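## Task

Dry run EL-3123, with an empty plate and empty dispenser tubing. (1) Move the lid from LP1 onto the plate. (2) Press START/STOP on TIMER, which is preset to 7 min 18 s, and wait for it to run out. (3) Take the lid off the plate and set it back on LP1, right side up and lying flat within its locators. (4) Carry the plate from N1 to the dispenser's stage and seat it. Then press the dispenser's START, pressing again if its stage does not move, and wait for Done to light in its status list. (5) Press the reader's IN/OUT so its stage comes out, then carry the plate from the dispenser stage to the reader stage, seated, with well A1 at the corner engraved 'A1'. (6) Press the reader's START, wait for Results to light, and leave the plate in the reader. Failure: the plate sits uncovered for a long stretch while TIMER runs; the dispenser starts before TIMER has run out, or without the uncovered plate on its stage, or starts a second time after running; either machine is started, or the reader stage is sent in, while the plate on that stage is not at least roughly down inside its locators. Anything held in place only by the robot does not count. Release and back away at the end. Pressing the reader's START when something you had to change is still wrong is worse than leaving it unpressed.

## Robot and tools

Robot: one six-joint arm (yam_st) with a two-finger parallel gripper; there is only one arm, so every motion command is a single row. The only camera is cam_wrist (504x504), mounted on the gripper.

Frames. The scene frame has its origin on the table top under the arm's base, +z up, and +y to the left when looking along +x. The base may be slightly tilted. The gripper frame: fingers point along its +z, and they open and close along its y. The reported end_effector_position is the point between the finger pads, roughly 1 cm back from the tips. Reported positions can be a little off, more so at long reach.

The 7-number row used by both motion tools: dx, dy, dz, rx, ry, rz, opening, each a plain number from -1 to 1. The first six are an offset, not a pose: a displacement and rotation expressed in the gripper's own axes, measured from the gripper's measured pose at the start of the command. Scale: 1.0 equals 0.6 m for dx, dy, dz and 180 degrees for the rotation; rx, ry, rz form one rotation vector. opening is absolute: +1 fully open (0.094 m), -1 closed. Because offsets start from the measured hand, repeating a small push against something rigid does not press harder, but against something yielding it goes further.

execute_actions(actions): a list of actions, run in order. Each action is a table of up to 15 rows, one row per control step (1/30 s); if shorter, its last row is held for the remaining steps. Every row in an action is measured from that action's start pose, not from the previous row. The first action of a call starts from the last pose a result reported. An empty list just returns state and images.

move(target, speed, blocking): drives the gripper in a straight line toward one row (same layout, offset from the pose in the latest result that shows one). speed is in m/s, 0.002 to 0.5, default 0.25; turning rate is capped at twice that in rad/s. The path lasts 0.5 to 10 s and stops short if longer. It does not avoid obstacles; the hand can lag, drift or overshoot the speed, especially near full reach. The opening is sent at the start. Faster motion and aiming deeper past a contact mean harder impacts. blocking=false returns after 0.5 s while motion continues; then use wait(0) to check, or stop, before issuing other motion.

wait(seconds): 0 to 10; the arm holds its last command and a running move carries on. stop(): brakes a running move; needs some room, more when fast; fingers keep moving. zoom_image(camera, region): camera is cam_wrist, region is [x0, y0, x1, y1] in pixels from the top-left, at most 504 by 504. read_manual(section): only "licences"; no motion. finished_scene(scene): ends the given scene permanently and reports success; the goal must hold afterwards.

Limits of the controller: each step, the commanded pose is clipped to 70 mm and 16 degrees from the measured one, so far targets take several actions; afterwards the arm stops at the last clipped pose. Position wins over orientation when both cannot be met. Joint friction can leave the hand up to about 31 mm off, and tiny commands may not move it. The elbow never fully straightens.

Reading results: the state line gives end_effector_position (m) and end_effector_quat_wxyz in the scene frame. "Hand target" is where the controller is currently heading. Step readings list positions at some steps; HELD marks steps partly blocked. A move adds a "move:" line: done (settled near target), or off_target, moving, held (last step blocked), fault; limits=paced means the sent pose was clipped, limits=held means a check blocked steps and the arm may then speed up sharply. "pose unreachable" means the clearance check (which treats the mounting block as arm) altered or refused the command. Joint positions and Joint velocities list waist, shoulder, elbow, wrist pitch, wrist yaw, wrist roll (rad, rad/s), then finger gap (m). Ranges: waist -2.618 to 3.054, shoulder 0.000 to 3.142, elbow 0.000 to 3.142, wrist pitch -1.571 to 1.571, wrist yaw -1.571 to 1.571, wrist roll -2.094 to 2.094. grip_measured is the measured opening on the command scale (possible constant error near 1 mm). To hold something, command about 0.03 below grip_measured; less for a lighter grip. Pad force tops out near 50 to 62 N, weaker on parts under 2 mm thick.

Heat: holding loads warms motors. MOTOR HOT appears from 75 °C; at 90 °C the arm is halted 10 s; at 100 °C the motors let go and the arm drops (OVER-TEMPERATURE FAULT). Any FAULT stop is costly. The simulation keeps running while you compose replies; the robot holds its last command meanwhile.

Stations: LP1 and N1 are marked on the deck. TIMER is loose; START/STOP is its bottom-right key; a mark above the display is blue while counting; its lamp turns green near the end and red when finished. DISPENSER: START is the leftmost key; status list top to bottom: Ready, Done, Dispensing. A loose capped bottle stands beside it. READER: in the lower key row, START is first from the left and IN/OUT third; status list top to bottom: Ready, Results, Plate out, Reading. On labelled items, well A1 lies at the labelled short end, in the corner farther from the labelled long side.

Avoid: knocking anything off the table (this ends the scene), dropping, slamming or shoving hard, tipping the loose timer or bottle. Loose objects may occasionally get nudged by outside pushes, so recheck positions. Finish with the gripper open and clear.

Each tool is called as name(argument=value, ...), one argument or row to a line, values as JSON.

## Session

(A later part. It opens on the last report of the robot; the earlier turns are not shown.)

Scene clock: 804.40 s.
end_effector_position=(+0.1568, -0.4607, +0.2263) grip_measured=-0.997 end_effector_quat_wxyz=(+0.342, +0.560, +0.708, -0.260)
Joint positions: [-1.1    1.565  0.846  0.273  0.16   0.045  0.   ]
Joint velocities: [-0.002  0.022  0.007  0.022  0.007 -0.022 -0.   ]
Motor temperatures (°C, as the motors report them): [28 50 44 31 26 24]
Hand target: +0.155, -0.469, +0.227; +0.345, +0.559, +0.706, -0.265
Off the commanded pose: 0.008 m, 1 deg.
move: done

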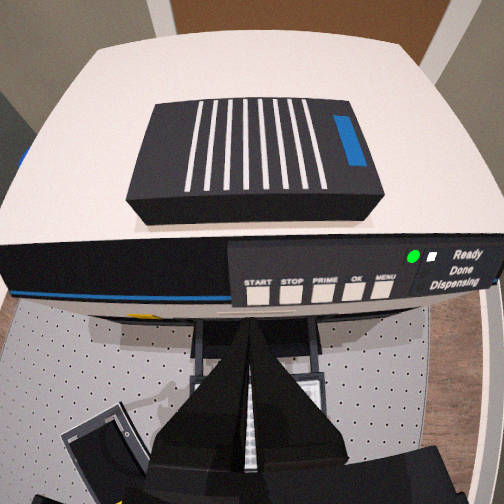

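move(
  target=[-0.015,-0.014,0.05,0,0,0,-1],
  speed=0.025,
)

Scene clock: 808.73 s.
end_effector_position=(+0.1581, -0.4775, +0.2196) grip_measured=-0.997 end_effector_quat_wxyz=(+0.340, +0.561, +0.711, -0.253)
Joint positions: [-1.122  1.632  0.917  0.257  0.132  0.038  0.   ]
Joint velocities: [ 0.002 -0.007  0.007  0.037 -0.037  0.007 -0.001]
Motor temperatures (°C, as the motors report them): [28 50 44 31 26 24]
Hand target: +0.155, -0.490, +0.215; +0.342, +0.561, +0.708, -0.259
Off the commanded pose: 0.015 m, 1 deg.
move: off_target

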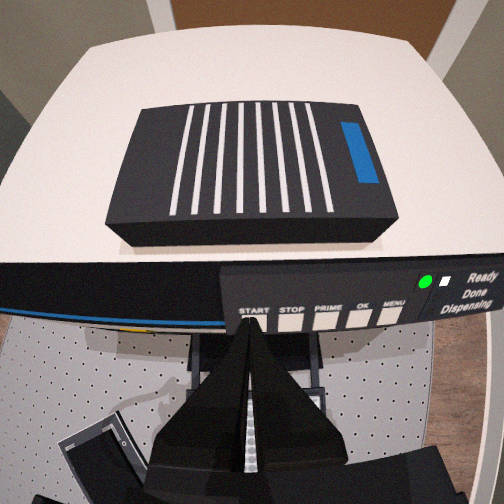

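move(
  target=[0.005,0,0.035,0,0,0,-1],
  speed=0.02,
)

Scene clock: 812.03 s.
end_effector_position=(+0.1581, -0.4773, +0.2188) grip_measured=-0.997 end_effector_quat_wxyz=(+0.339, +0.561, +0.712, -0.252)
Joint positions: [-1.122  1.634  0.917  0.256  0.132  0.038  0.   ]
Joint velocities: [ 0.007  0.007 -0.022 -0.037  0.022 -0.022 -0.   ]
Motor temperatures (°C, as the motors report them): [28 49 44 32 26 24]
Hand target: +0.161, -0.489, +0.205; +0.340, +0.561, +0.711, -0.253
Off the commanded pose: 0.021 m, 0 deg.
move: off_target

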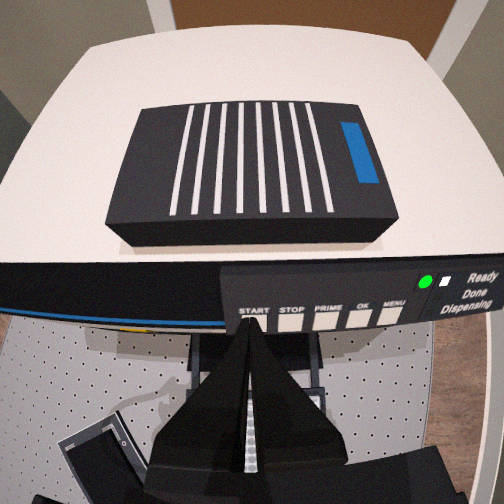

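In contact near the key's top edge with no response; backing off and retrying slightly lower.

move(
  target=[0.02,0,-0.035,0,0,0,-1],
  speed=0.03,
)

Scene clock: 816.77 s.
end_effector_position=(+0.1502, -0.4581, +0.2177) grip_measured=-0.997 end_effector_quat_wxyz=(+0.333, +0.563, +0.714, -0.250)
Joint positions: [-1.122  1.571  0.84   0.257  0.134  0.038  0.   ]
Joint velocities: [-0.002 -0.007 -0.002  0.037 -0.022 -0.095  0.001]
Motor temperatures (°C, as the motors report them): [27 49 45 33 26 24]
Hand target: +0.153, -0.454, +0.222; +0.339, +0.561, +0.712, -0.252
Off the commanded pose: 0.007 m, 1 deg.
move: done

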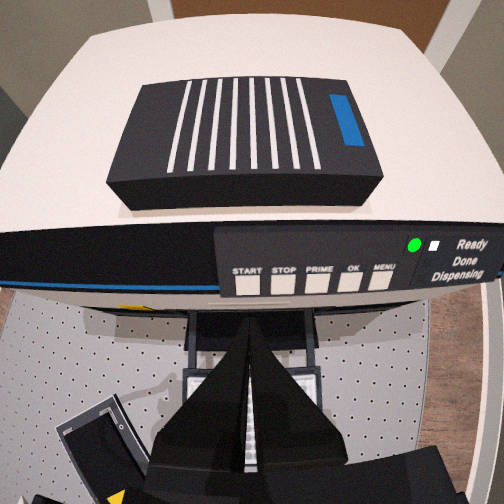

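move(
  target=[-0.032,-0.004,0.06,0,0,0,-1],
  speed=0.025,
)

Scene clock: 821.97 s.
end_effector_position=(+0.1580, -0.4765, +0.2177) grip_measured=-0.997 end_effector_quat_wxyz=(+0.322, +0.565, +0.721, -0.240)
Joint positions: [-1.123  1.635  0.957  0.172  0.128  0.038  0.   ]
Joint velocities: [-0.007  0.012 -0.007  0.022  0.095  0.037 -0.001]
Motor temperatures (°C, as the motors report them): [27 49 45 33 26 24]
Hand target: +0.156, -0.495, +0.210; +0.333, +0.563, +0.714, -0.250
Off the commanded pose: 0.023 m, 2 deg.
move: off_target

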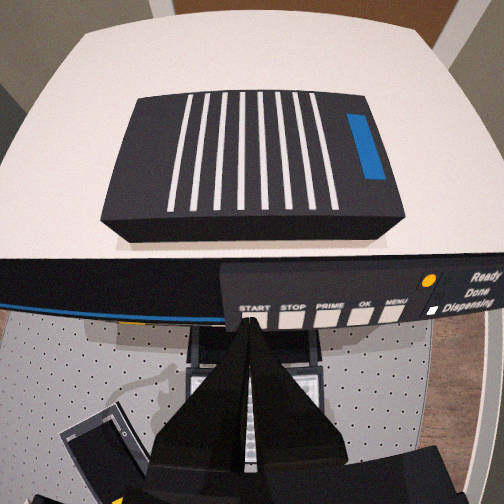

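Dispensing. Backing away.

move(
  target=[0.05,0,-0.2,0,0,0,-1],
  speed=0.1,
)

wait(
  seconds=10,
)

wait(
  seconds=10,
)

Scene clock: 827.83 s.
end_effector_position=(+0.1312, -0.3788, +0.2769) grip_measured=-0.997 end_effector_quat_wxyz=(+0.325, +0.563, +0.719, -0.246)
Joint positions: [-1.051  1.126  0.682 -0.056  0.197  0.068  0.   ]
Joint velocities: [-0.007  0.007  0.002  0.007  0.037  0.051  0.   ]
Motor temperatures (°C, as the motors report them): [27 48 45 35 26 24]
Hand target: +0.132, -0.371, +0.273; +0.321, +0.564, +0.721, -0.241
Off the commanded pose: 0.007 m, 1 deg.
move: done

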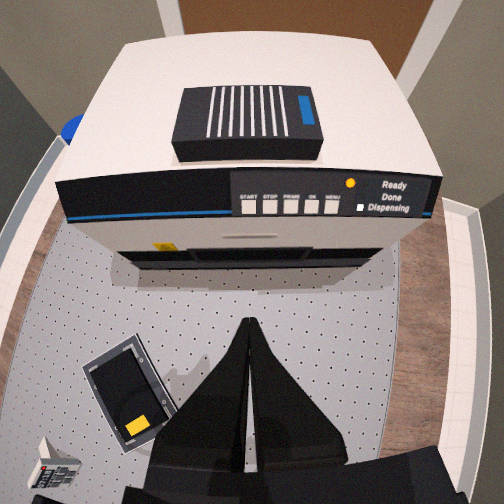

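Scene clock: 837.83 s.
end_effector_position=(+0.1310, -0.3786, +0.2766) grip_measured=-0.997 end_effector_quat_wxyz=(+0.324, +0.563, +0.719, -0.246)
Joint positions: [-1.051  1.126  0.682 -0.058  0.197  0.068  0.   ]
Joint velocities: [ 0.012 -0.002 -0.007 -0.081 -0.007 -0.037  0.001]
Motor temperatures (°C, as the motors report them): [28 47 45 34 26 24]
Hand target: +0.132, -0.371, +0.273; +0.322, +0.564, +0.721, -0.241
Off the commanded pose: 0.007 m, 1 deg.
wait: 10.00 s; at rest by 0.17 s

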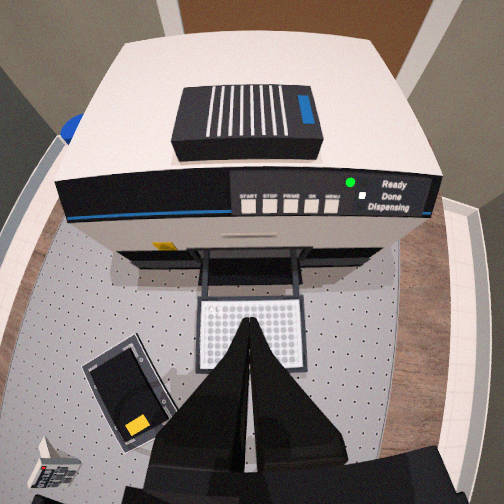

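Scene clock: 847.83 s.
end_effector_position=(+0.1310, -0.3786, +0.2766) grip_measured=-0.997 end_effector_quat_wxyz=(+0.324, +0.563, +0.719, -0.246)
Joint positions: [-1.051  1.126  0.682 -0.058  0.197  0.068  0.   ]
Joint velocities: [ 0.007  0.012 -0.002  0.007 -0.037 -0.037 -0.   ]
Motor temperatures (°C, as the motors report them): [28 47 44 34 26 24]
Hand target: +0.132, -0.371, +0.273; +0.322, +0.564, +0.721, -0.241
Off the commanded pose: 0.007 m, 1 deg.
wait: 10.00 s; at rest by 0.17 s

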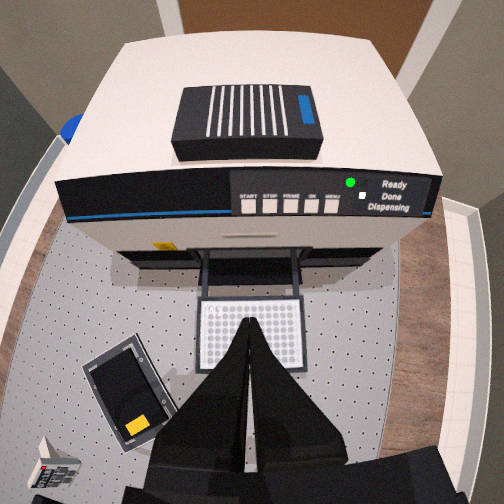

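move(
  target=[0.333,0.556,-0.39,-0.31,0,-0.28,-1],
  speed=0.2,
)

move(
  target=[0.30,0.5,-0.39,-0.31,0,-0.28,-1],
  speed=0.2,
)

Scene clock: 858.13 s.
end_effector_position=(+0.3714, -0.0108, +0.2746) grip_measured=-0.997 end_effector_quat_wxyz=(+0.394, +0.007, +0.919, -0.018)
Joint positions: [ 0.262  1.38   0.67  -0.05   0.348 -0.049  0.   ]
Joint velocities: [-0.002  0.007  0.007  0.051 -0.022 -0.037 -0.002]
Motor temperatures (°C, as the motors report them): [28 46 44 35 26 24]
Hand target: +0.378, -0.005, +0.278; +0.400, -0.003, +0.917, -0.014
Off the commanded pose: 0.020 m, 3 deg.
move: off_target

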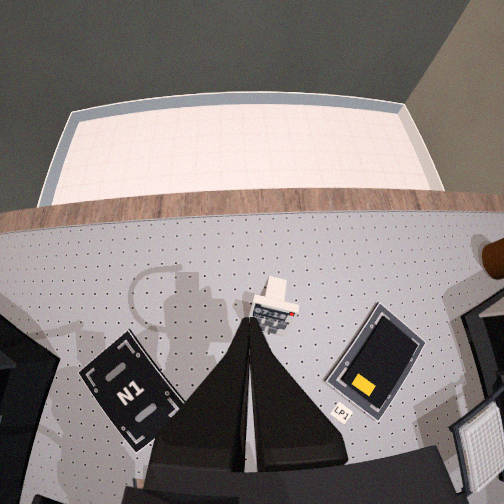

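Scene clock: 861.83 s.
end_effector_position=(+0.0963, +0.2867, +0.2834) grip_measured=-0.997 end_effector_quat_wxyz=(+0.303, -0.545, +0.751, +0.218)
Joint positions: [ 1.394  1.417  0.612 -0.235  0.109  0.004  0.   ]
Joint velocities: [-0.012  0.002 -0.002 -0.051 -0.022  0.037 -0.   ]
Motor temperatures (°C, as the motors report them): [28 45 44 35 26 24]
Hand target: +0.093, +0.295, +0.286; +0.304, -0.553, +0.743, +0.223
Off the commanded pose: 0.020 m, 3 deg.
move: off_target

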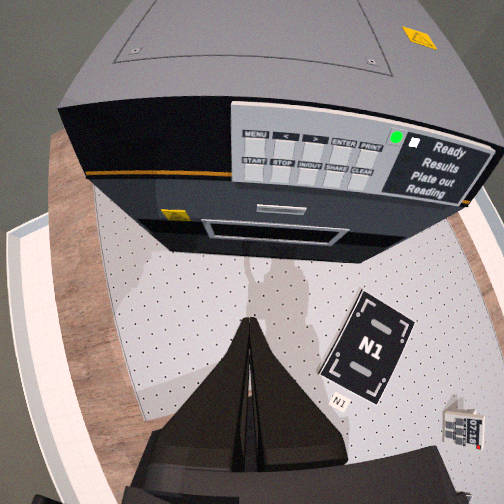

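move(
  target=[0,-0.03,-0.02,0.04,-0.16,0.04,-1],
  speed=0.1,
)

Scene clock: 868.97 s.
end_effector_position=(+0.1156, +0.2765, +0.3026) grip_measured=-0.997 end_effector_quat_wxyz=(+0.509, -0.403, +0.689, +0.322)
Joint positions: [1.419 1.33  0.151 0.672 0.274 0.043 0.   ]
Joint velocities: [-0.002 -0.017 -0.002  0.007  0.051  0.051 -0.   ]
Motor temperatures (°C, as the motors report them): [28 44 45 35 26 24]
Hand target: +0.111, +0.274, +0.291; +0.500, -0.410, +0.694, +0.316
Off the commanded pose: 0.012 m, 2 deg.
move: off_target

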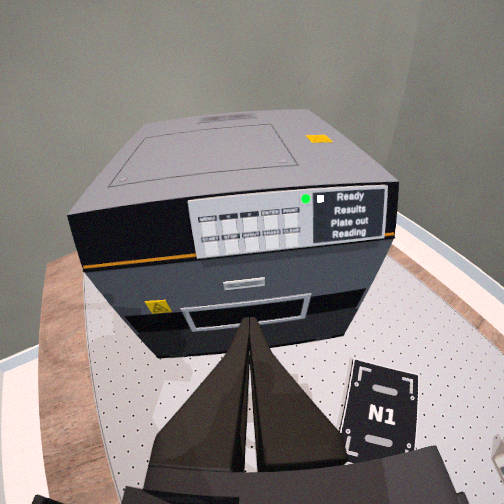

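move(
  target=[0.005,0,0.12,0,0,0,-1],
  speed=0.06,
)

Scene clock: 873.87 s.
end_effector_position=(+0.1423, +0.3322, +0.2815) grip_measured=-0.997 end_effector_quat_wxyz=(+0.505, -0.404, +0.691, +0.323)
Joint positions: [1.346 1.786 0.316 0.963 0.204 0.012 0.   ]
Joint velocities: [-0.022  0.002 -0.012  0.051 -0.022  0.081  0.001]
Motor temperatures (°C, as the motors report them): [28 43 44 36 26 24]
Hand target: +0.148, +0.336, +0.283; +0.508, -0.402, +0.690, +0.323
Off the commanded pose: 0.007 m, 1 deg.
move: done

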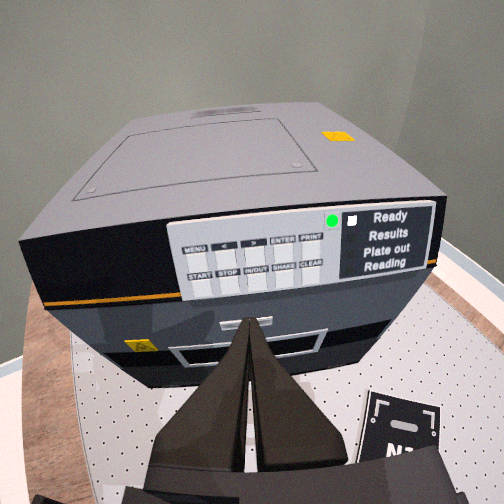

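move(
  target=[0.006,-0.014,0.05,0,0,0,-1],
  speed=0.04,
)

Scene clock: 877.50 s.
end_effector_position=(+0.1569, +0.3487, +0.2692) grip_measured=-0.997 end_effector_quat_wxyz=(+0.500, -0.405, +0.694, +0.323)
Joint positions: [ 1.3    1.913  0.383  1.017  0.161 -0.005  0.   ]
Joint velocities: [ 0.002  0.002 -0.012 -0.007 -0.066 -0.037  0.   ]
Motor temperatures (°C, as the motors report them): [28 43 44 37 26 24]
Hand target: +0.162, +0.353, +0.270; +0.504, -0.403, +0.692, +0.324
Off the commanded pose: 0.007 m, 1 deg.
move: done

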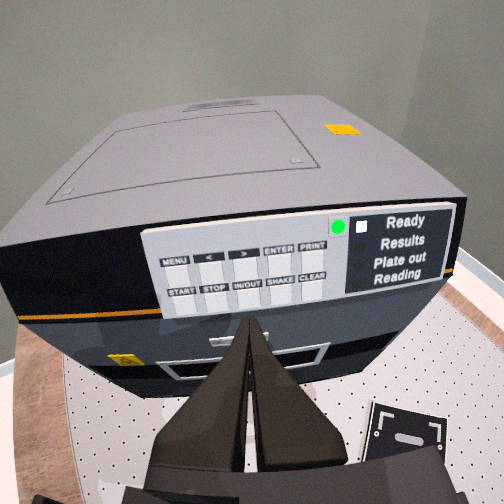

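move(
  target=[-0.003,-0.003,0.065,0,0,0,-1],
  speed=0.025,
)

Scene clock: 880.93 s.
end_effector_position=(+0.1621, +0.3662, +0.2657) grip_measured=-0.997 end_effector_quat_wxyz=(+0.501, -0.406, +0.691, +0.327)
Joint positions: [ 1.297  1.993  0.448  1.038  0.15  -0.01   0.   ]
Joint velocities: [ 0.002  0.017 -0.012  0.007 -0.022 -0.022  0.   ]
Motor temperatures (°C, as the motors report them): [27 43 45 37 26 24]
Hand target: +0.176, +0.379, +0.261; +0.500, -0.404, +0.694, +0.324
Off the commanded pose: 0.021 m, 1 deg.
move: off_target

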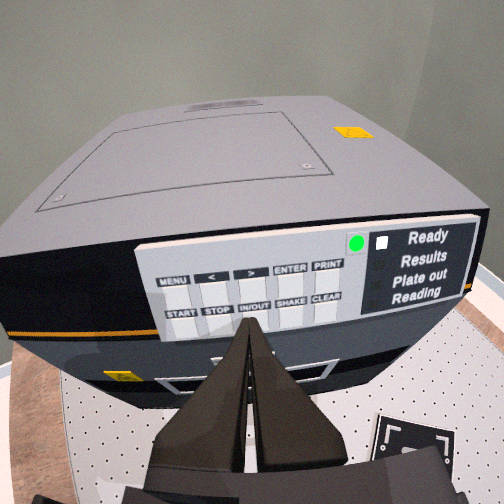

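move(
  target=[0,0.01,0.045,0,0,0,-1],
  speed=0.02,
)

Scene clock: 884.47 s.
end_effector_position=(+0.1622, +0.3663, +0.2654) grip_measured=-0.997 end_effector_quat_wxyz=(+0.509, -0.401, +0.689, +0.323)
Joint positions: [ 1.307  2.011  0.444  1.073  0.175 -0.01   0.   ]
Joint velocities: [ 0.022  0.007 -0.012 -0.051 -0.037  0.022 -0.   ]
Motor temperatures (°C, as the motors report them): [27 42 45 37 26 24]
Hand target: +0.168, +0.389, +0.259; +0.501, -0.407, +0.691, +0.326
Off the commanded pose: 0.027 m, 1 deg.
move: off_target

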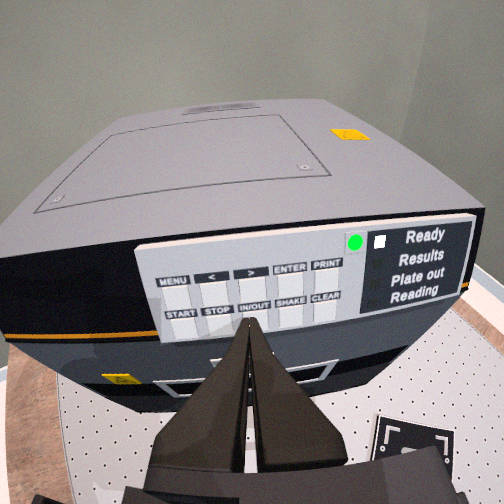

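move(
  target=[0,0,-0.05,0,0,0,-1],
  speed=0.03,
)

Scene clock: 887.47 s.
end_effector_position=(+0.1542, +0.3450, +0.2737) grip_measured=-0.997 end_effector_quat_wxyz=(+0.514, -0.399, +0.687, +0.323)
Joint positions: [ 1.317  1.91   0.357  1.068  0.188 -0.009  0.   ]
Joint velocities: [-0.007 -0.012  0.012 -0.007 -0.066 -0.051 -0.002]
Motor temperatures (°C, as the motors report them): [27 42 46 37 26 24]
Hand target: +0.149, +0.341, +0.273; +0.510, -0.401, +0.689, +0.323
Off the commanded pose: 0.007 m, 1 deg.
move: done

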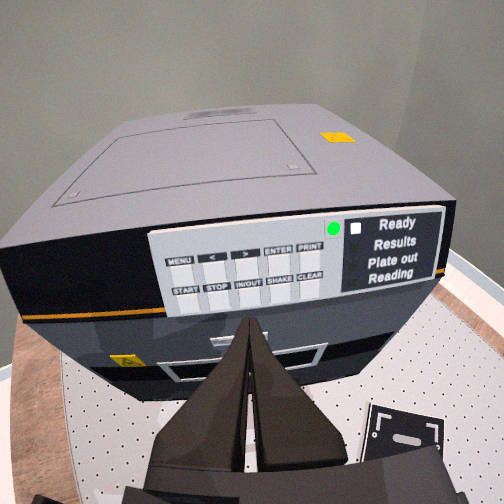

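move(
  target=[0,-0.015,0,-0.045,0.03,-0.012,-1],
  speed=0.03,
)

Scene clock: 895.17 s.
end_effector_position=(+0.1543, +0.3379, +0.2619) grip_measured=-0.997 end_effector_quat_wxyz=(+0.446, -0.464, +0.685, +0.340)
Joint positions: [ 1.199  1.813  0.385  0.822 -0.053 -0.092  0.   ]
Joint velocities: [ 0.012 -0.012 -0.012 -0.066  0.007  0.081  0.   ]
Motor temperatures (°C, as the motors report them): [27 43 45 37 26 24]
Hand target: +0.161, +0.340, +0.273; +0.457, -0.461, +0.679, +0.344
Off the commanded pose: 0.014 m, 1 deg.
move: off_target

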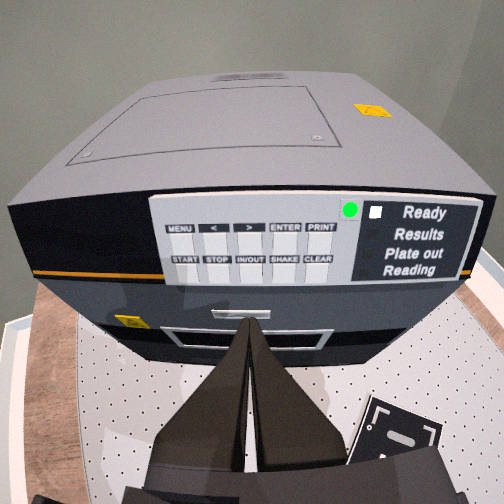

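move(
  target=[-0.04,0,0.0,0,0,0,-1],
  speed=0.03,
)

Scene clock: 899.07 s.
end_effector_position=(+0.1575, +0.3420, +0.2733) grip_measured=-0.997 end_effector_quat_wxyz=(+0.440, -0.468, +0.688, +0.337)
Joint positions: [ 1.199  1.762  0.436  0.702 -0.054 -0.093  0.   ]
Joint velocities: [-0.012  0.012 -0.002 -0.066 -0.022  0.022 -0.   ]
Motor temperatures (°C, as the motors report them): [27 43 45 38 26 24]
Hand target: +0.158, +0.346, +0.284; +0.447, -0.464, +0.685, +0.340
Off the commanded pose: 0.012 m, 1 deg.
move: off_target

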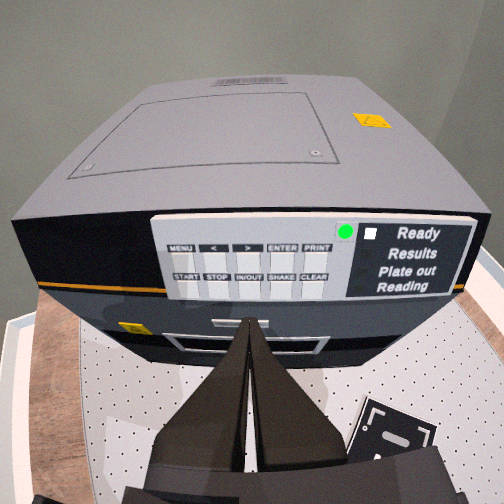

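move(
  target=[-0.012,0,0.075,0,0,0,-1],
  speed=0.025,
)

Scene clock: 903.83 s.
end_effector_position=(+0.1666, +0.3641, +0.2648) grip_measured=-0.997 end_effector_quat_wxyz=(+0.436, -0.470, +0.691, +0.335)
Joint positions: [ 1.199  1.88   0.522  0.722 -0.054 -0.093  0.   ]
Joint velocities: [-0.007 -0.007 -0.007 -0.022  0.037  0.081 -0.   ]
Motor temperatures (°C, as the motors report them): [27 43 45 38 26 24]
Hand target: +0.172, +0.382, +0.264; +0.440, -0.468, +0.688, +0.337
Off the commanded pose: 0.021 m, 1 deg.
move: off_target

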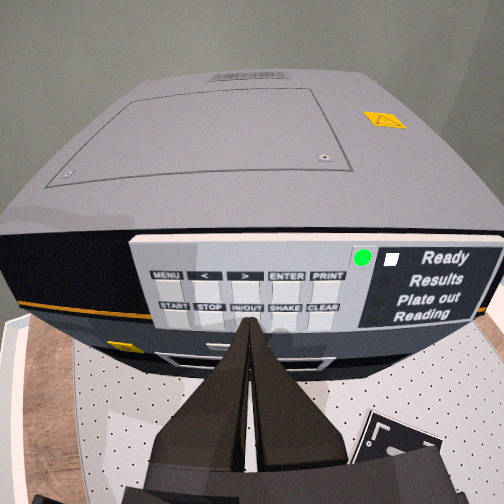

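move(
  target=[-0.025,0,0.06,0,0,0,-1],
  speed=0.02,
)

Scene clock: 908.23 s.
end_effector_position=(+0.1668, +0.3651, +0.2641) grip_measured=-0.998 end_effector_quat_wxyz=(+0.430, -0.472, +0.694, +0.332)
Joint positions: [ 1.199  1.878  0.535  0.694 -0.054 -0.093  0.   ]
Joint velocities: [-0.022 -0.002 -0.012  0.022 -0.022 -0.066 -0.001]
Motor temperatures (°C, as the motors report them): [27 42 46 38 26 24]
Hand target: +0.178, +0.395, +0.266; +0.436, -0.470, +0.691, +0.335
Off the commanded pose: 0.038 m, 1 deg.
move: off_target

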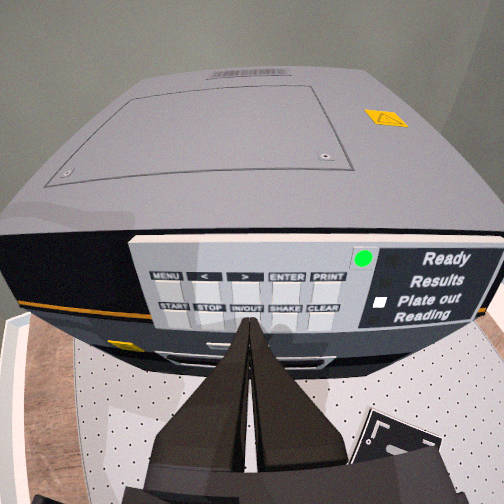

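move(
  target=[0.1,0,-0.2,0,0,0,-1],
  speed=0.1,
)

move(
  target=[0,0,0,0,0.365,0,1],
  speed=0.2,
)

Scene clock: 913.70 s.
end_effector_position=(+0.1192, +0.2456, +0.2580) grip_measured=-0.998 end_effector_quat_wxyz=(+0.431, -0.471, +0.692, +0.336)
Joint positions: [ 1.145  1.246  0.075  0.525 -0.102 -0.123  0.   ]
Joint velocities: [-0.017 -0.012  0.017 -0.022  0.051  0.037  0.   ]
Motor temperatures (°C, as the motors report them): [27 42 48 39 26 24]
Hand target: +0.119, +0.241, +0.255; +0.430, -0.472, +0.694, +0.333
Off the commanded pose: 0.007 m, 0 deg.
move: done

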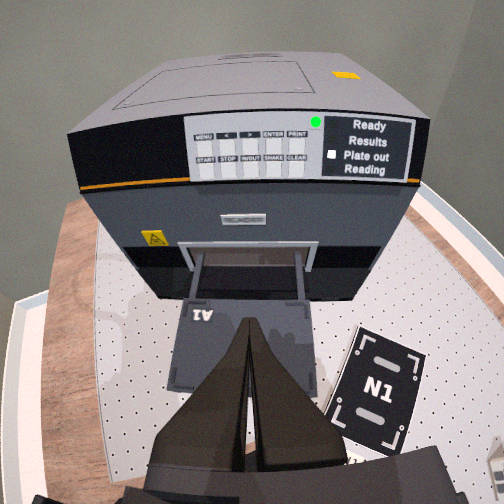

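Scene clock: 917.17 s.
end_effector_position=(+0.1213, +0.2405, +0.2627) grip_measured=+0.998 end_effector_quat_wxyz=(-0.013, -0.570, +0.821, +0.038)
Joint positions: [ 1.217  1.877  1.21  -1.105  0.036 -0.054  0.094]
Joint velocities: [-0.007  0.002  0.002 -0.022 -0.051 -0.037  0.001]
Motor temperatures (°C, as the motors report them): [27 41 48 38 26 24]
Hand target: +0.119, +0.243, +0.262; -0.016, -0.572, +0.820, +0.030
Off the commanded pose: 0.007 m, 2 deg.
move: done

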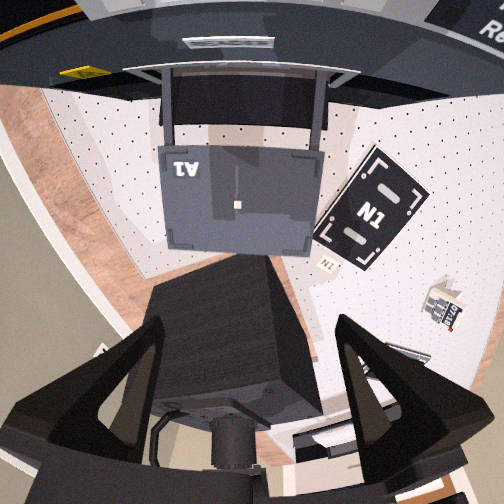

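move(
  target=[0.287,-0.375,0.02,0,0,0.65,1],
  speed=0.25,
)

Scene clock: 928.87 s.
end_effector_position=(+0.2606, +0.0115, +0.2320) grip_measured=+0.998 end_effector_quat_wxyz=(-0.051, +0.390, +0.919, +0.025)
Joint positions: [ 0.255  1.662  1.076 -1.073  0.146  1.003  0.094]
Joint velocities: [-0.002  0.012 -0.002  0.051 -0.007 -0.022 -0.001]
Motor temperatures (°C, as the motors report them): [28 42 48 36 26 24]
Hand target: +0.268, +0.009, +0.229; -0.049, +0.401, +0.915, +0.023
Off the commanded pose: 0.014 m, 3 deg.
move: off_target

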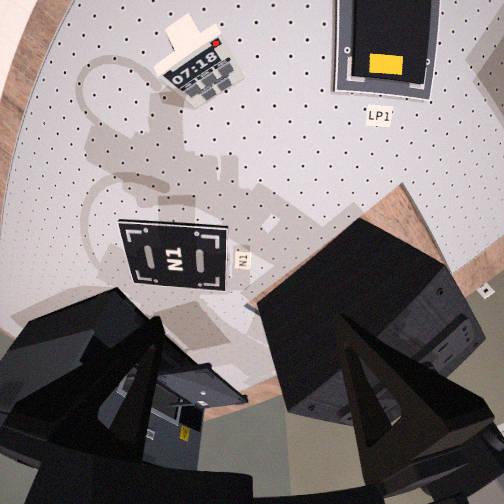

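move(
  target=[0,0,0,0,-0.04,0,1],
  speed=0.2,
)

move(
  target=[-0.317,-0.583,0.06,0,0,0.665,1],
  speed=0.25,
)

Scene clock: 939.30 s.
end_effector_position=(+0.2621, +0.0099, +0.2297) grip_measured=+0.998 end_effector_quat_wxyz=(-0.003, +0.389, +0.921, -0.002)
Joint positions: [ 0.309  1.633  1.026 -1.017  0.243  1.047  0.094]
Joint velocities: [ 0.007 -0.007 -0.002 -0.022  0.037 -0.007 -0.   ]
Motor temperatures (°C, as the motors report them): [28 41 47 34 26 24]
Hand target: +0.261, +0.011, +0.231; +0.007, +0.390, +0.921, -0.000
Off the commanded pose: 0.003 m, 1 deg.
move: done

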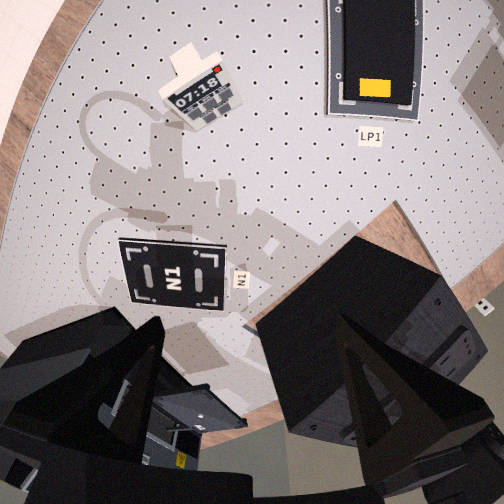

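Scene clock: 944.00 s.
end_effector_position=(+0.1513, -0.3610, +0.1967) grip_measured=+0.999 end_effector_quat_wxyz=(-0.002, +0.991, +0.133, +0.017)
Joint positions: [-1.066  1.762  1.399 -0.973  0.057  1.728  0.094]
Joint velocities: [-0.002  0.002 -0.022 -0.037 -0.022 -0.095 -0.   ]
Motor temperatures (°C, as the motors report them): [27 42 47 34 26 24]
Hand target: +0.150, -0.363, +0.194; -0.011, +0.992, +0.123, +0.017
Off the commanded pose: 0.012 m, 2 deg.
move: off_target

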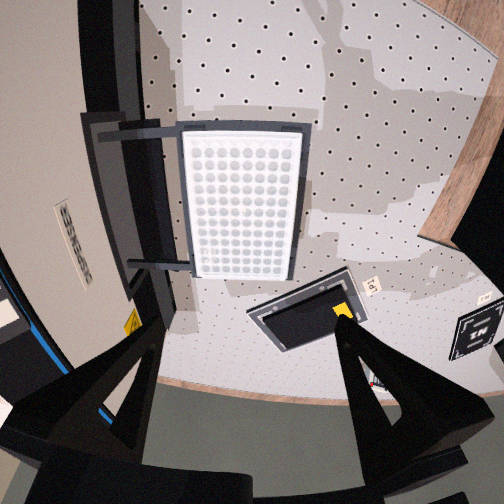

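move(
  target=[-0.033,0.003,0.125,0,-0.014,0,1],
  speed=0.06,
)

Scene clock: 950.17 s.
end_effector_position=(+0.1420, -0.3720, +0.1320) grip_measured=+0.999 end_effector_quat_wxyz=(+0.010, +0.991, +0.134, +0.003)
Joint positions: [-1.102  1.878  1.294 -0.733  0.081  1.69   0.094]
Joint velocities: [-0.032  0.017  0.007  0.037 -0.051  0.007 -0.   ]
Motor temperatures (°C, as the motors report them): [27 43 47 33 26 24]
Hand target: +0.135, -0.368, +0.122; +0.000, +0.991, +0.133, -0.004
Off the commanded pose: 0.014 m, 1 deg.
move: off_target

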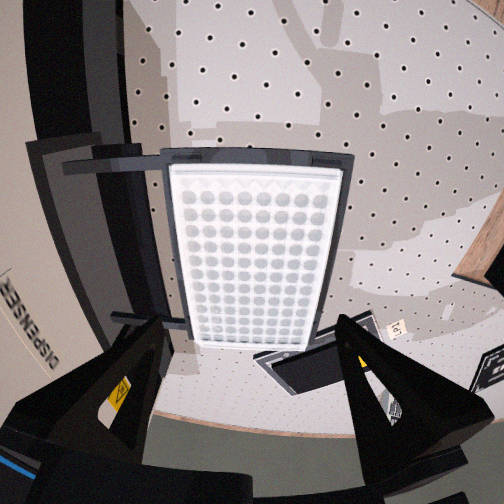

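move(
  target=[-0.005,-0.014,0.06,0.012,0,0,1],
  speed=0.03,
)

Scene clock: 953.90 s.
end_effector_position=(+0.1440, -0.3707, +0.1069) grip_measured=+0.999 end_effector_quat_wxyz=(+0.003, +0.991, +0.136, +0.002)
Joint positions: [-1.102  1.942  1.281 -0.67   0.08   1.687  0.094]
Joint velocities: [ 0.007  0.007 -0.007  0.037 -0.051 -0.022 -0.001]
Motor temperatures (°C, as the motors report them): [27 43 46 33 26 24]
Hand target: +0.137, -0.366, +0.097; -0.009, +0.991, +0.133, +0.001
Off the commanded pose: 0.014 m, 1 deg.
move: off_target

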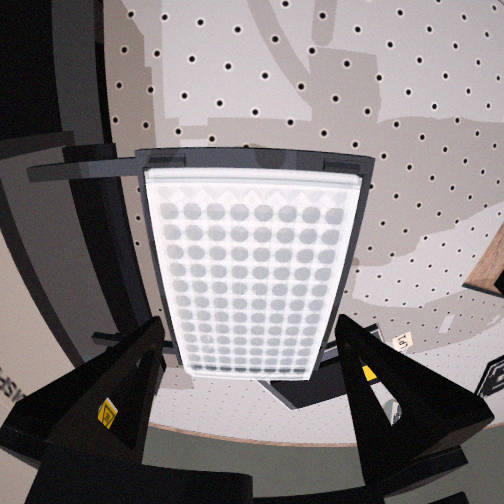

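move(
  target=[-0.012,-0.012,0.024,0.01,0,0.008,1],
  speed=0.015,
)

Scene clock: 959.23 s.
end_effector_position=(+0.1406, -0.3726, +0.1066) grip_measured=+0.999 end_effector_quat_wxyz=(+0.004, +0.991, +0.131, +0.001)
Joint positions: [-1.112  1.942  1.281 -0.667  0.079  1.687  0.094]
Joint velocities: [-0.032  0.007 -0.012 -0.081 -0.066 -0.022 -0.001]
Motor temperatures (°C, as the motors report them): [27 44 46 33 26 24]
Hand target: +0.135, -0.366, +0.093; -0.012, +0.992, +0.123, -0.000
Off the commanded pose: 0.017 m, 2 deg.
move: off_target

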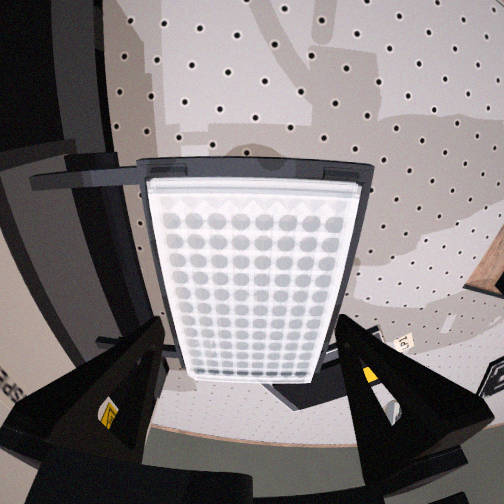

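move(
  target=[0,-0.012,0.034,0.01,0,0,1],
  speed=0.015,
)

Scene clock: 963.30 s.
end_effector_position=(+0.1408, -0.3713, +0.0979) grip_measured=+0.999 end_effector_quat_wxyz=(-0.001, +0.991, +0.131, +0.000)
Joint positions: [-1.112  1.967  1.281 -0.653  0.079  1.687  0.094]
Joint velocities: [-0.002  0.012  0.007  0.007 -0.007 -0.037 -0.001]
Motor temperatures (°C, as the motors report them): [27 45 45 33 26 24]
Hand target: +0.138, -0.366, +0.087; -0.011, +0.991, +0.131, -0.001
Off the commanded pose: 0.013 m, 1 deg.
move: off_target

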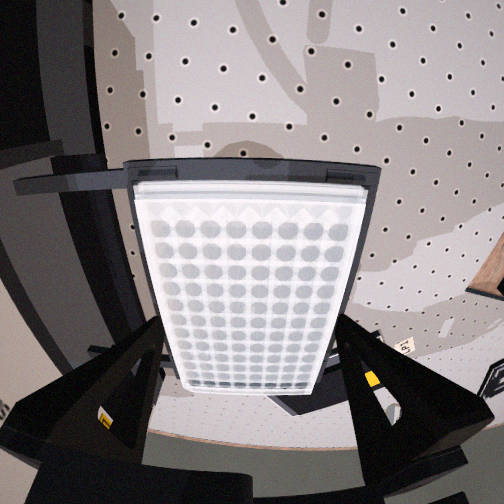

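move(
  target=[0,0,0,0,0,0,0.62],
  speed=0.01,
)

move(
  target=[0,0.01,-0.2,0,0,0,0.62],
  speed=0.05,
)

Scene clock: 967.57 s.
end_effector_position=(+0.1409, -0.3714, +0.0979) grip_measured=+0.771 end_effector_quat_wxyz=(-0.001, +0.991, +0.131, +0.000)
Joint positions: [-1.112  1.967  1.281 -0.653  0.079  1.687  0.083]
Joint velocities: [-0.002 -0.017 -0.012 -0.037  0.095  0.007 -0.001]
Motor temperatures (°C, as the motors report them): [27 45 45 32 26 24]
Hand target: +0.141, -0.371, +0.098; -0.001, +0.991, +0.131, +0.000
Off the commanded pose: 0.000 m, 0 deg.
move: done

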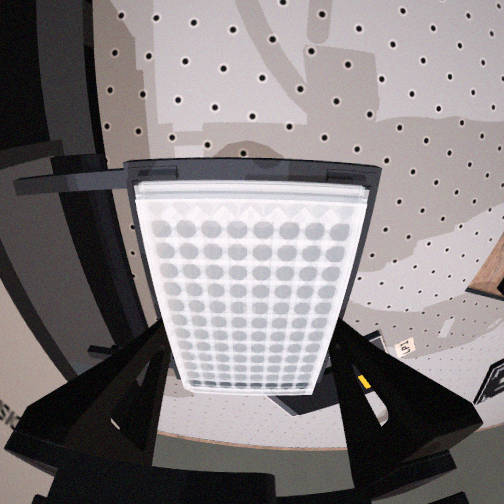

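Scene clock: 970.43 s.
end_effector_position=(+0.1389, -0.3720, +0.2049) grip_measured=+0.771 end_effector_quat_wxyz=(-0.015, +0.991, +0.131, -0.002)
Joint positions: [-1.095  1.8    1.492 -1.061  0.08   1.708  0.083]
Joint velocities: [-0.012 -0.012 -0.007 -0.037 -0.051 -0.022  0.001]
Motor temperatures (°C, as the motors report them): [27 46 45 32 26 24]
Hand target: +0.143, -0.375, +0.217; -0.001, +0.991, +0.131, -0.000
Off the commanded pose: 0.015 m, 2 deg.
move: off_target

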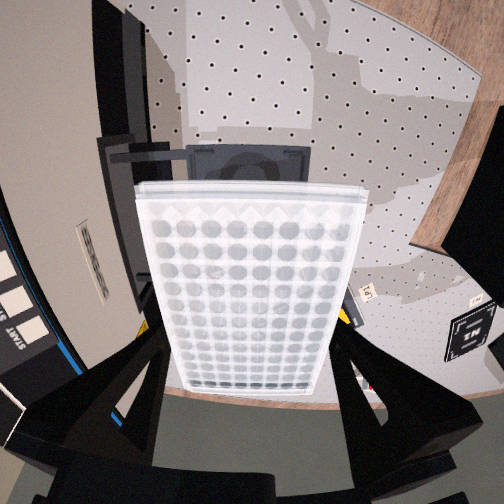

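move(
  target=[0.405,-0.478,-0.04,0,0,-0.4,0.62],
  speed=0.15,
)

Scene clock: 979.03 s.
end_effector_position=(+0.2902, -0.0393, +0.2248) grip_measured=+0.771 end_effector_quat_wxyz=(-0.017, +0.727, +0.687, -0.008)
Joint positions: [ 0.111  1.709  1.146 -1.038  0.232  1.676  0.083]
Joint velocities: [-0.007 -0.002  0.017  0.022  0.007 -0.022 -0.001]
Motor temperatures (°C, as the motors report them): [27 48 45 32 26 24]
Hand target: +0.293, -0.037, +0.225; -0.017, +0.723, +0.690, -0.013
Off the commanded pose: 0.017 m, 2 deg.
move: off_target

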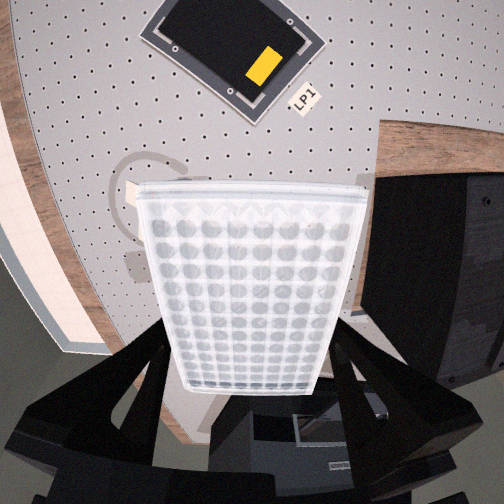

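move(
  target=[0.49,-0.31,0.03,0,0,-0.398,0.62],
  speed=0.15,
)

Scene clock: 987.70 s.
end_effector_position=(+0.1266, +0.2488, +0.2070) grip_measured=+0.771 end_effector_quat_wxyz=(-0.010, +0.199, +0.980, -0.017)
Joint positions: [ 1.228  2.029  1.155 -0.956  0.099  1.576  0.083]
Joint velocities: [-0.002  0.002 -0.012 -0.125 -0.022 -0.081  0.001]
Motor temperatures (°C, as the motors report them): [28 47 45 32 26 24]
Hand target: +0.125, +0.256, +0.206; -0.012, +0.189, +0.982, -0.016
Off the commanded pose: 0.020 m, 3 deg.
move: off_target

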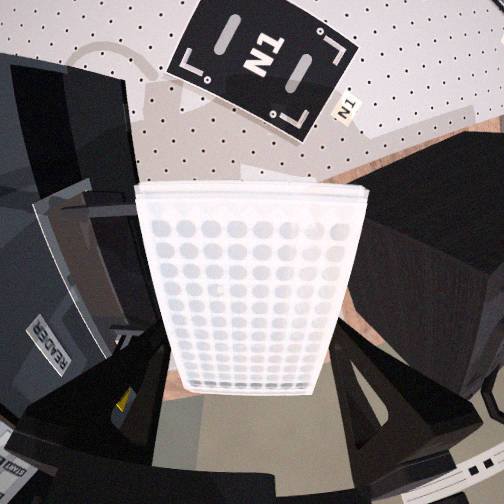

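move(
  target=[0.07,0.05,0.06,-0.014,-0.005,0,0.62],
  speed=0.06,
)

Scene clock: 993.40 s.
end_effector_position=(+0.1028, +0.2828, +0.1720) grip_measured=+0.771 end_effector_quat_wxyz=(+0.005, +0.199, +0.980, -0.005)
Joint positions: [ 1.334  2.157  1.155 -0.81   0.098  1.676  0.083]
Joint velocities: [ 0.002  0.002 -0.012  0.066  0.007 -0.007 -0.001]
Motor temperatures (°C, as the motors report them): [28 46 45 31 26 24]
Hand target: +0.101, +0.291, +0.170; +0.004, +0.199, +0.980, +0.001
Off the commanded pose: 0.010 m, 1 deg.
move: done

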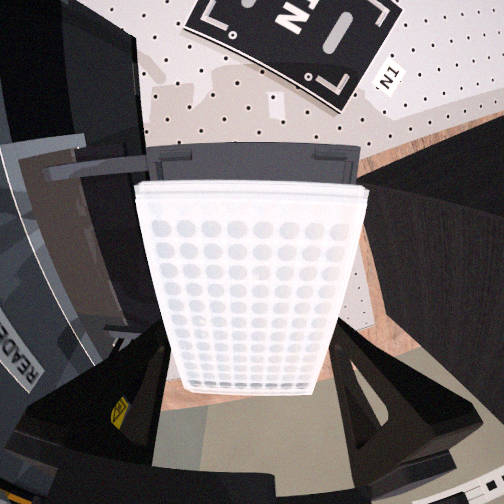

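move(
  target=[-0.015,0,0,0,0,-0.01,0.62],
  speed=0.015,
)

Scene clock: 999.60 s.
end_effector_position=(+0.1066, +0.2818, +0.1716) grip_measured=+0.771 end_effector_quat_wxyz=(+0.003, +0.183, +0.983, -0.005)
Joint positions: [ 1.321  2.157  1.155 -0.808  0.098  1.63   0.083]
Joint velocities: [-0.022 -0.017 -0.002 -0.037  0.007 -0.007  0.001]
Motor temperatures (°C, as the motors report them): [28 47 45 31 26 24]
Hand target: +0.111, +0.279, +0.172; +0.004, +0.184, +0.983, -0.005
Off the commanded pose: 0.005 m, 0 deg.
move: done

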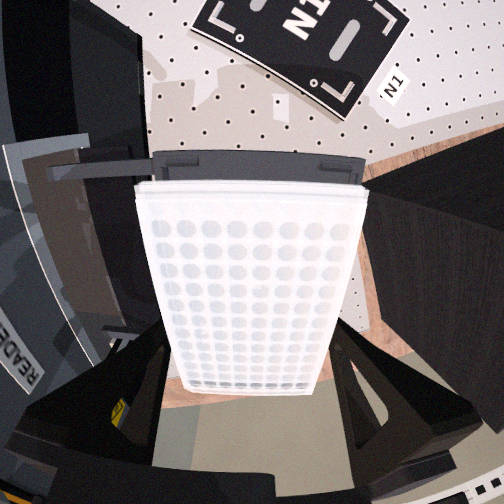

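move(
  target=[-0.004,-0.006,0.025,0.004,0,0.009,0.62],
  speed=0.015,
)

Scene clock: 1003.70 s.
end_effector_position=(+0.1071, +0.2843, +0.1689) grip_measured=+0.771 end_effector_quat_wxyz=(+0.004, +0.188, +0.982, +0.003)
Joint positions: [ 1.321  2.157  1.143 -0.779  0.098  1.639  0.083]
Joint velocities: [ 0.002 -0.012 -0.002 -0.037 -0.066  0.007 -0.   ]
Motor temperatures (°C, as the motors report them): [28 47 45 31 26 24]
Hand target: +0.108, +0.277, +0.157; +0.002, +0.197, +0.980, -0.011
Off the commanded pose: 0.014 m, 2 deg.
move: off_target

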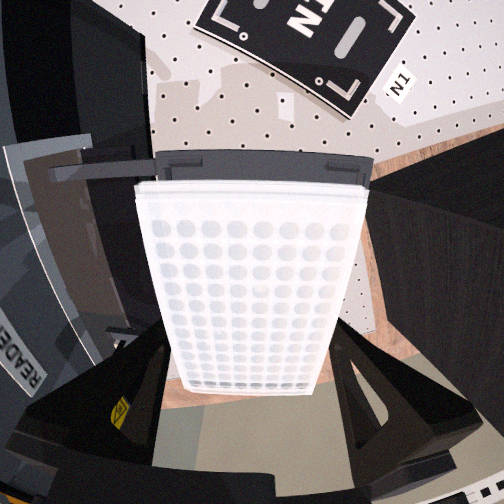

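Stage centre is ~5 mm to the right now; using a shoulder-style descent that shifts inward.

move(
  target=[-0.004,-0.02,0.03,0.014,0,0.006,0.62],
  speed=0.015,
)

Scene clock: 1009.17 s.
end_effector_position=(+0.1049, +0.2796, +0.1610) grip_measured=+0.771 end_effector_quat_wxyz=(+0.003, +0.188, +0.982, -0.006)
Joint positions: [ 1.321  2.172  1.126 -0.766  0.098  1.641  0.083]
Joint velocities: [-0.017 -0.007 -0.007  0.007  0.037 -0.007 -0.002]
Motor temperatures (°C, as the motors report them): [28 47 44 31 26 24]
Hand target: +0.105, +0.272, +0.151; -0.000, +0.197, +0.980, -0.018
Off the commanded pose: 0.012 m, 2 deg.
move: off_target

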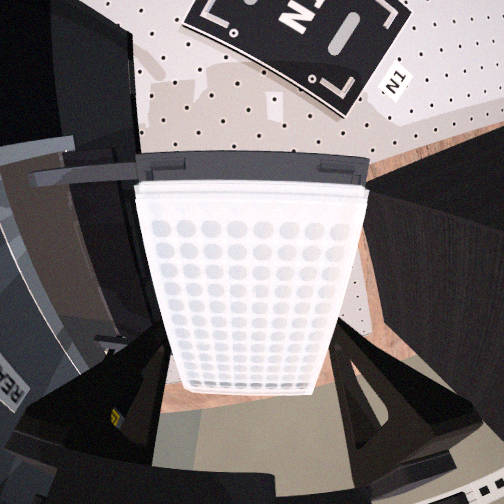

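move(
  target=[-0.013,0,0,0,0,0.008,0.62],
  speed=0.01,
)

Scene clock: 1013.77 s.
end_effector_position=(+0.1076, +0.2788, +0.1607) grip_measured=+0.771 end_effector_quat_wxyz=(+0.002, +0.193, +0.981, -0.006)
Joint positions: [ 1.31   2.172  1.126 -0.766  0.098  1.641  0.083]
Joint velocities: [ 0.002 -0.017 -0.012  0.007 -0.007  0.037 -0.001]
Motor temperatures (°C, as the motors report them): [27 47 44 31 26 24]
Hand target: +0.112, +0.277, +0.161; +0.003, +0.200, +0.980, -0.005
Off the commanded pose: 0.005 m, 1 deg.
move: done

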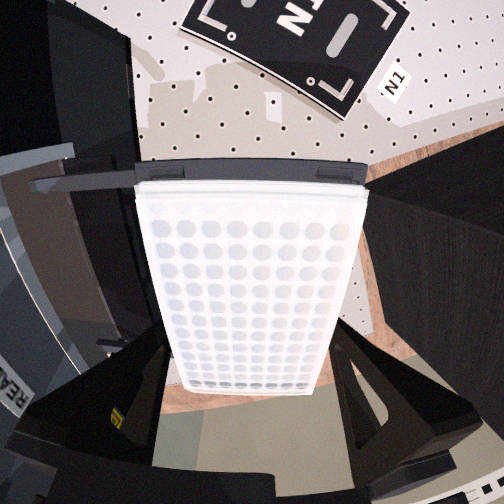

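move(
  target=[0,-0.011,0.03,0.008,0,0,0.62],
  speed=0.012,
)

Scene clock: 1018.30 s.
end_effector_position=(+0.1066, +0.2780, +0.1519) grip_measured=+0.771 end_effector_quat_wxyz=(+0.002, +0.193, +0.981, -0.008)
Joint positions: [ 1.31   2.191  1.112 -0.737  0.098  1.641  0.083]
Joint velocities: [-0.007 -0.002  0.002 -0.095  0.007 -0.051  0.001]
Motor temperatures (°C, as the motors report them): [27 47 44 31 26 24]
Hand target: +0.105, +0.272, +0.143; -0.001, +0.193, +0.981, -0.018
Off the commanded pose: 0.011 m, 1 deg.
move: off_target

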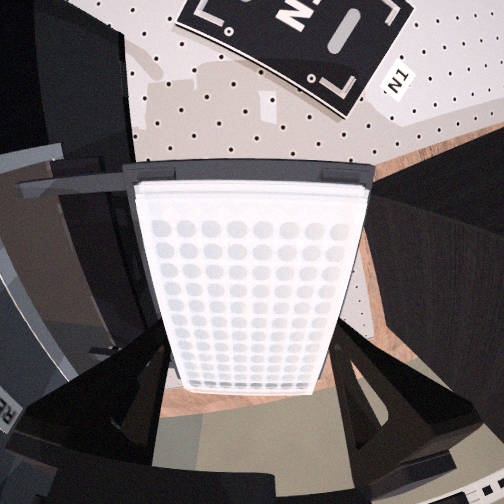

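About 1.5 mm too far inward; nudging outward, then releasing.

move(
  target=[0,0.006,0.005,-0.005,0,0,0.62],
  speed=0.008,
)

move(
  target=[0,0,0,0,0,0,1],
  speed=0.01,
)

Scene clock: 1023.13 s.
end_effector_position=(+0.1070, +0.2794, +0.1519) grip_measured=+0.771 end_effector_quat_wxyz=(+0.002, +0.193, +0.981, -0.005)
Joint positions: [ 1.31   2.191  1.112 -0.731  0.098  1.641  0.083]
Joint velocities: [-0.002 -0.012 -0.012  0.007 -0.022  0.007 -0.001]
Motor temperatures (°C, as the motors report them): [27 47 44 31 26 24]
Hand target: +0.108, +0.281, +0.149; +0.003, +0.192, +0.981, -0.000
Off the commanded pose: 0.004 m, 1 deg.
move: done

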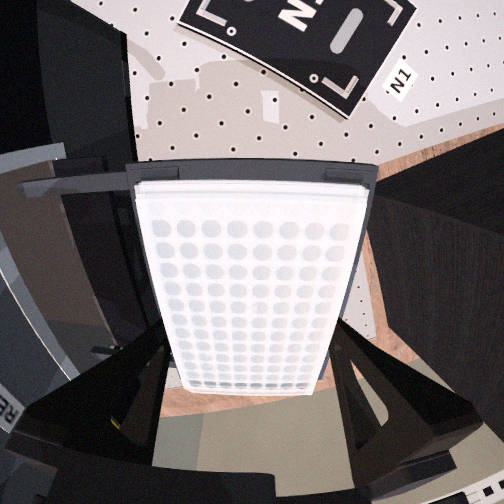

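Scene clock: 1023.63 s.
end_effector_position=(+0.1070, +0.2794, +0.1519) grip_measured=+0.998 end_effector_quat_wxyz=(+0.002, +0.193, +0.981, -0.005)
Joint positions: [ 1.31   2.191  1.112 -0.731  0.098  1.641  0.094]
Joint velocities: [-0.017  0.002 -0.012 -0.081 -0.095 -0.051  0.   ]
Motor temperatures (°C, as the motors report them): [27 47 44 31 26 24]
Hand target: +0.107, +0.279, +0.152; +0.002, +0.193, +0.981, -0.005
Off the commanded pose: 0.000 m, 0 deg.
move: done

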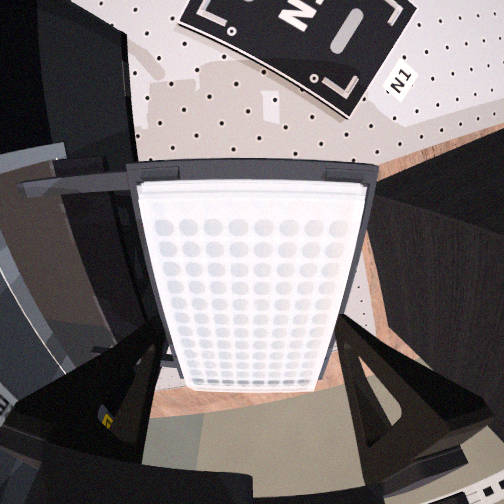

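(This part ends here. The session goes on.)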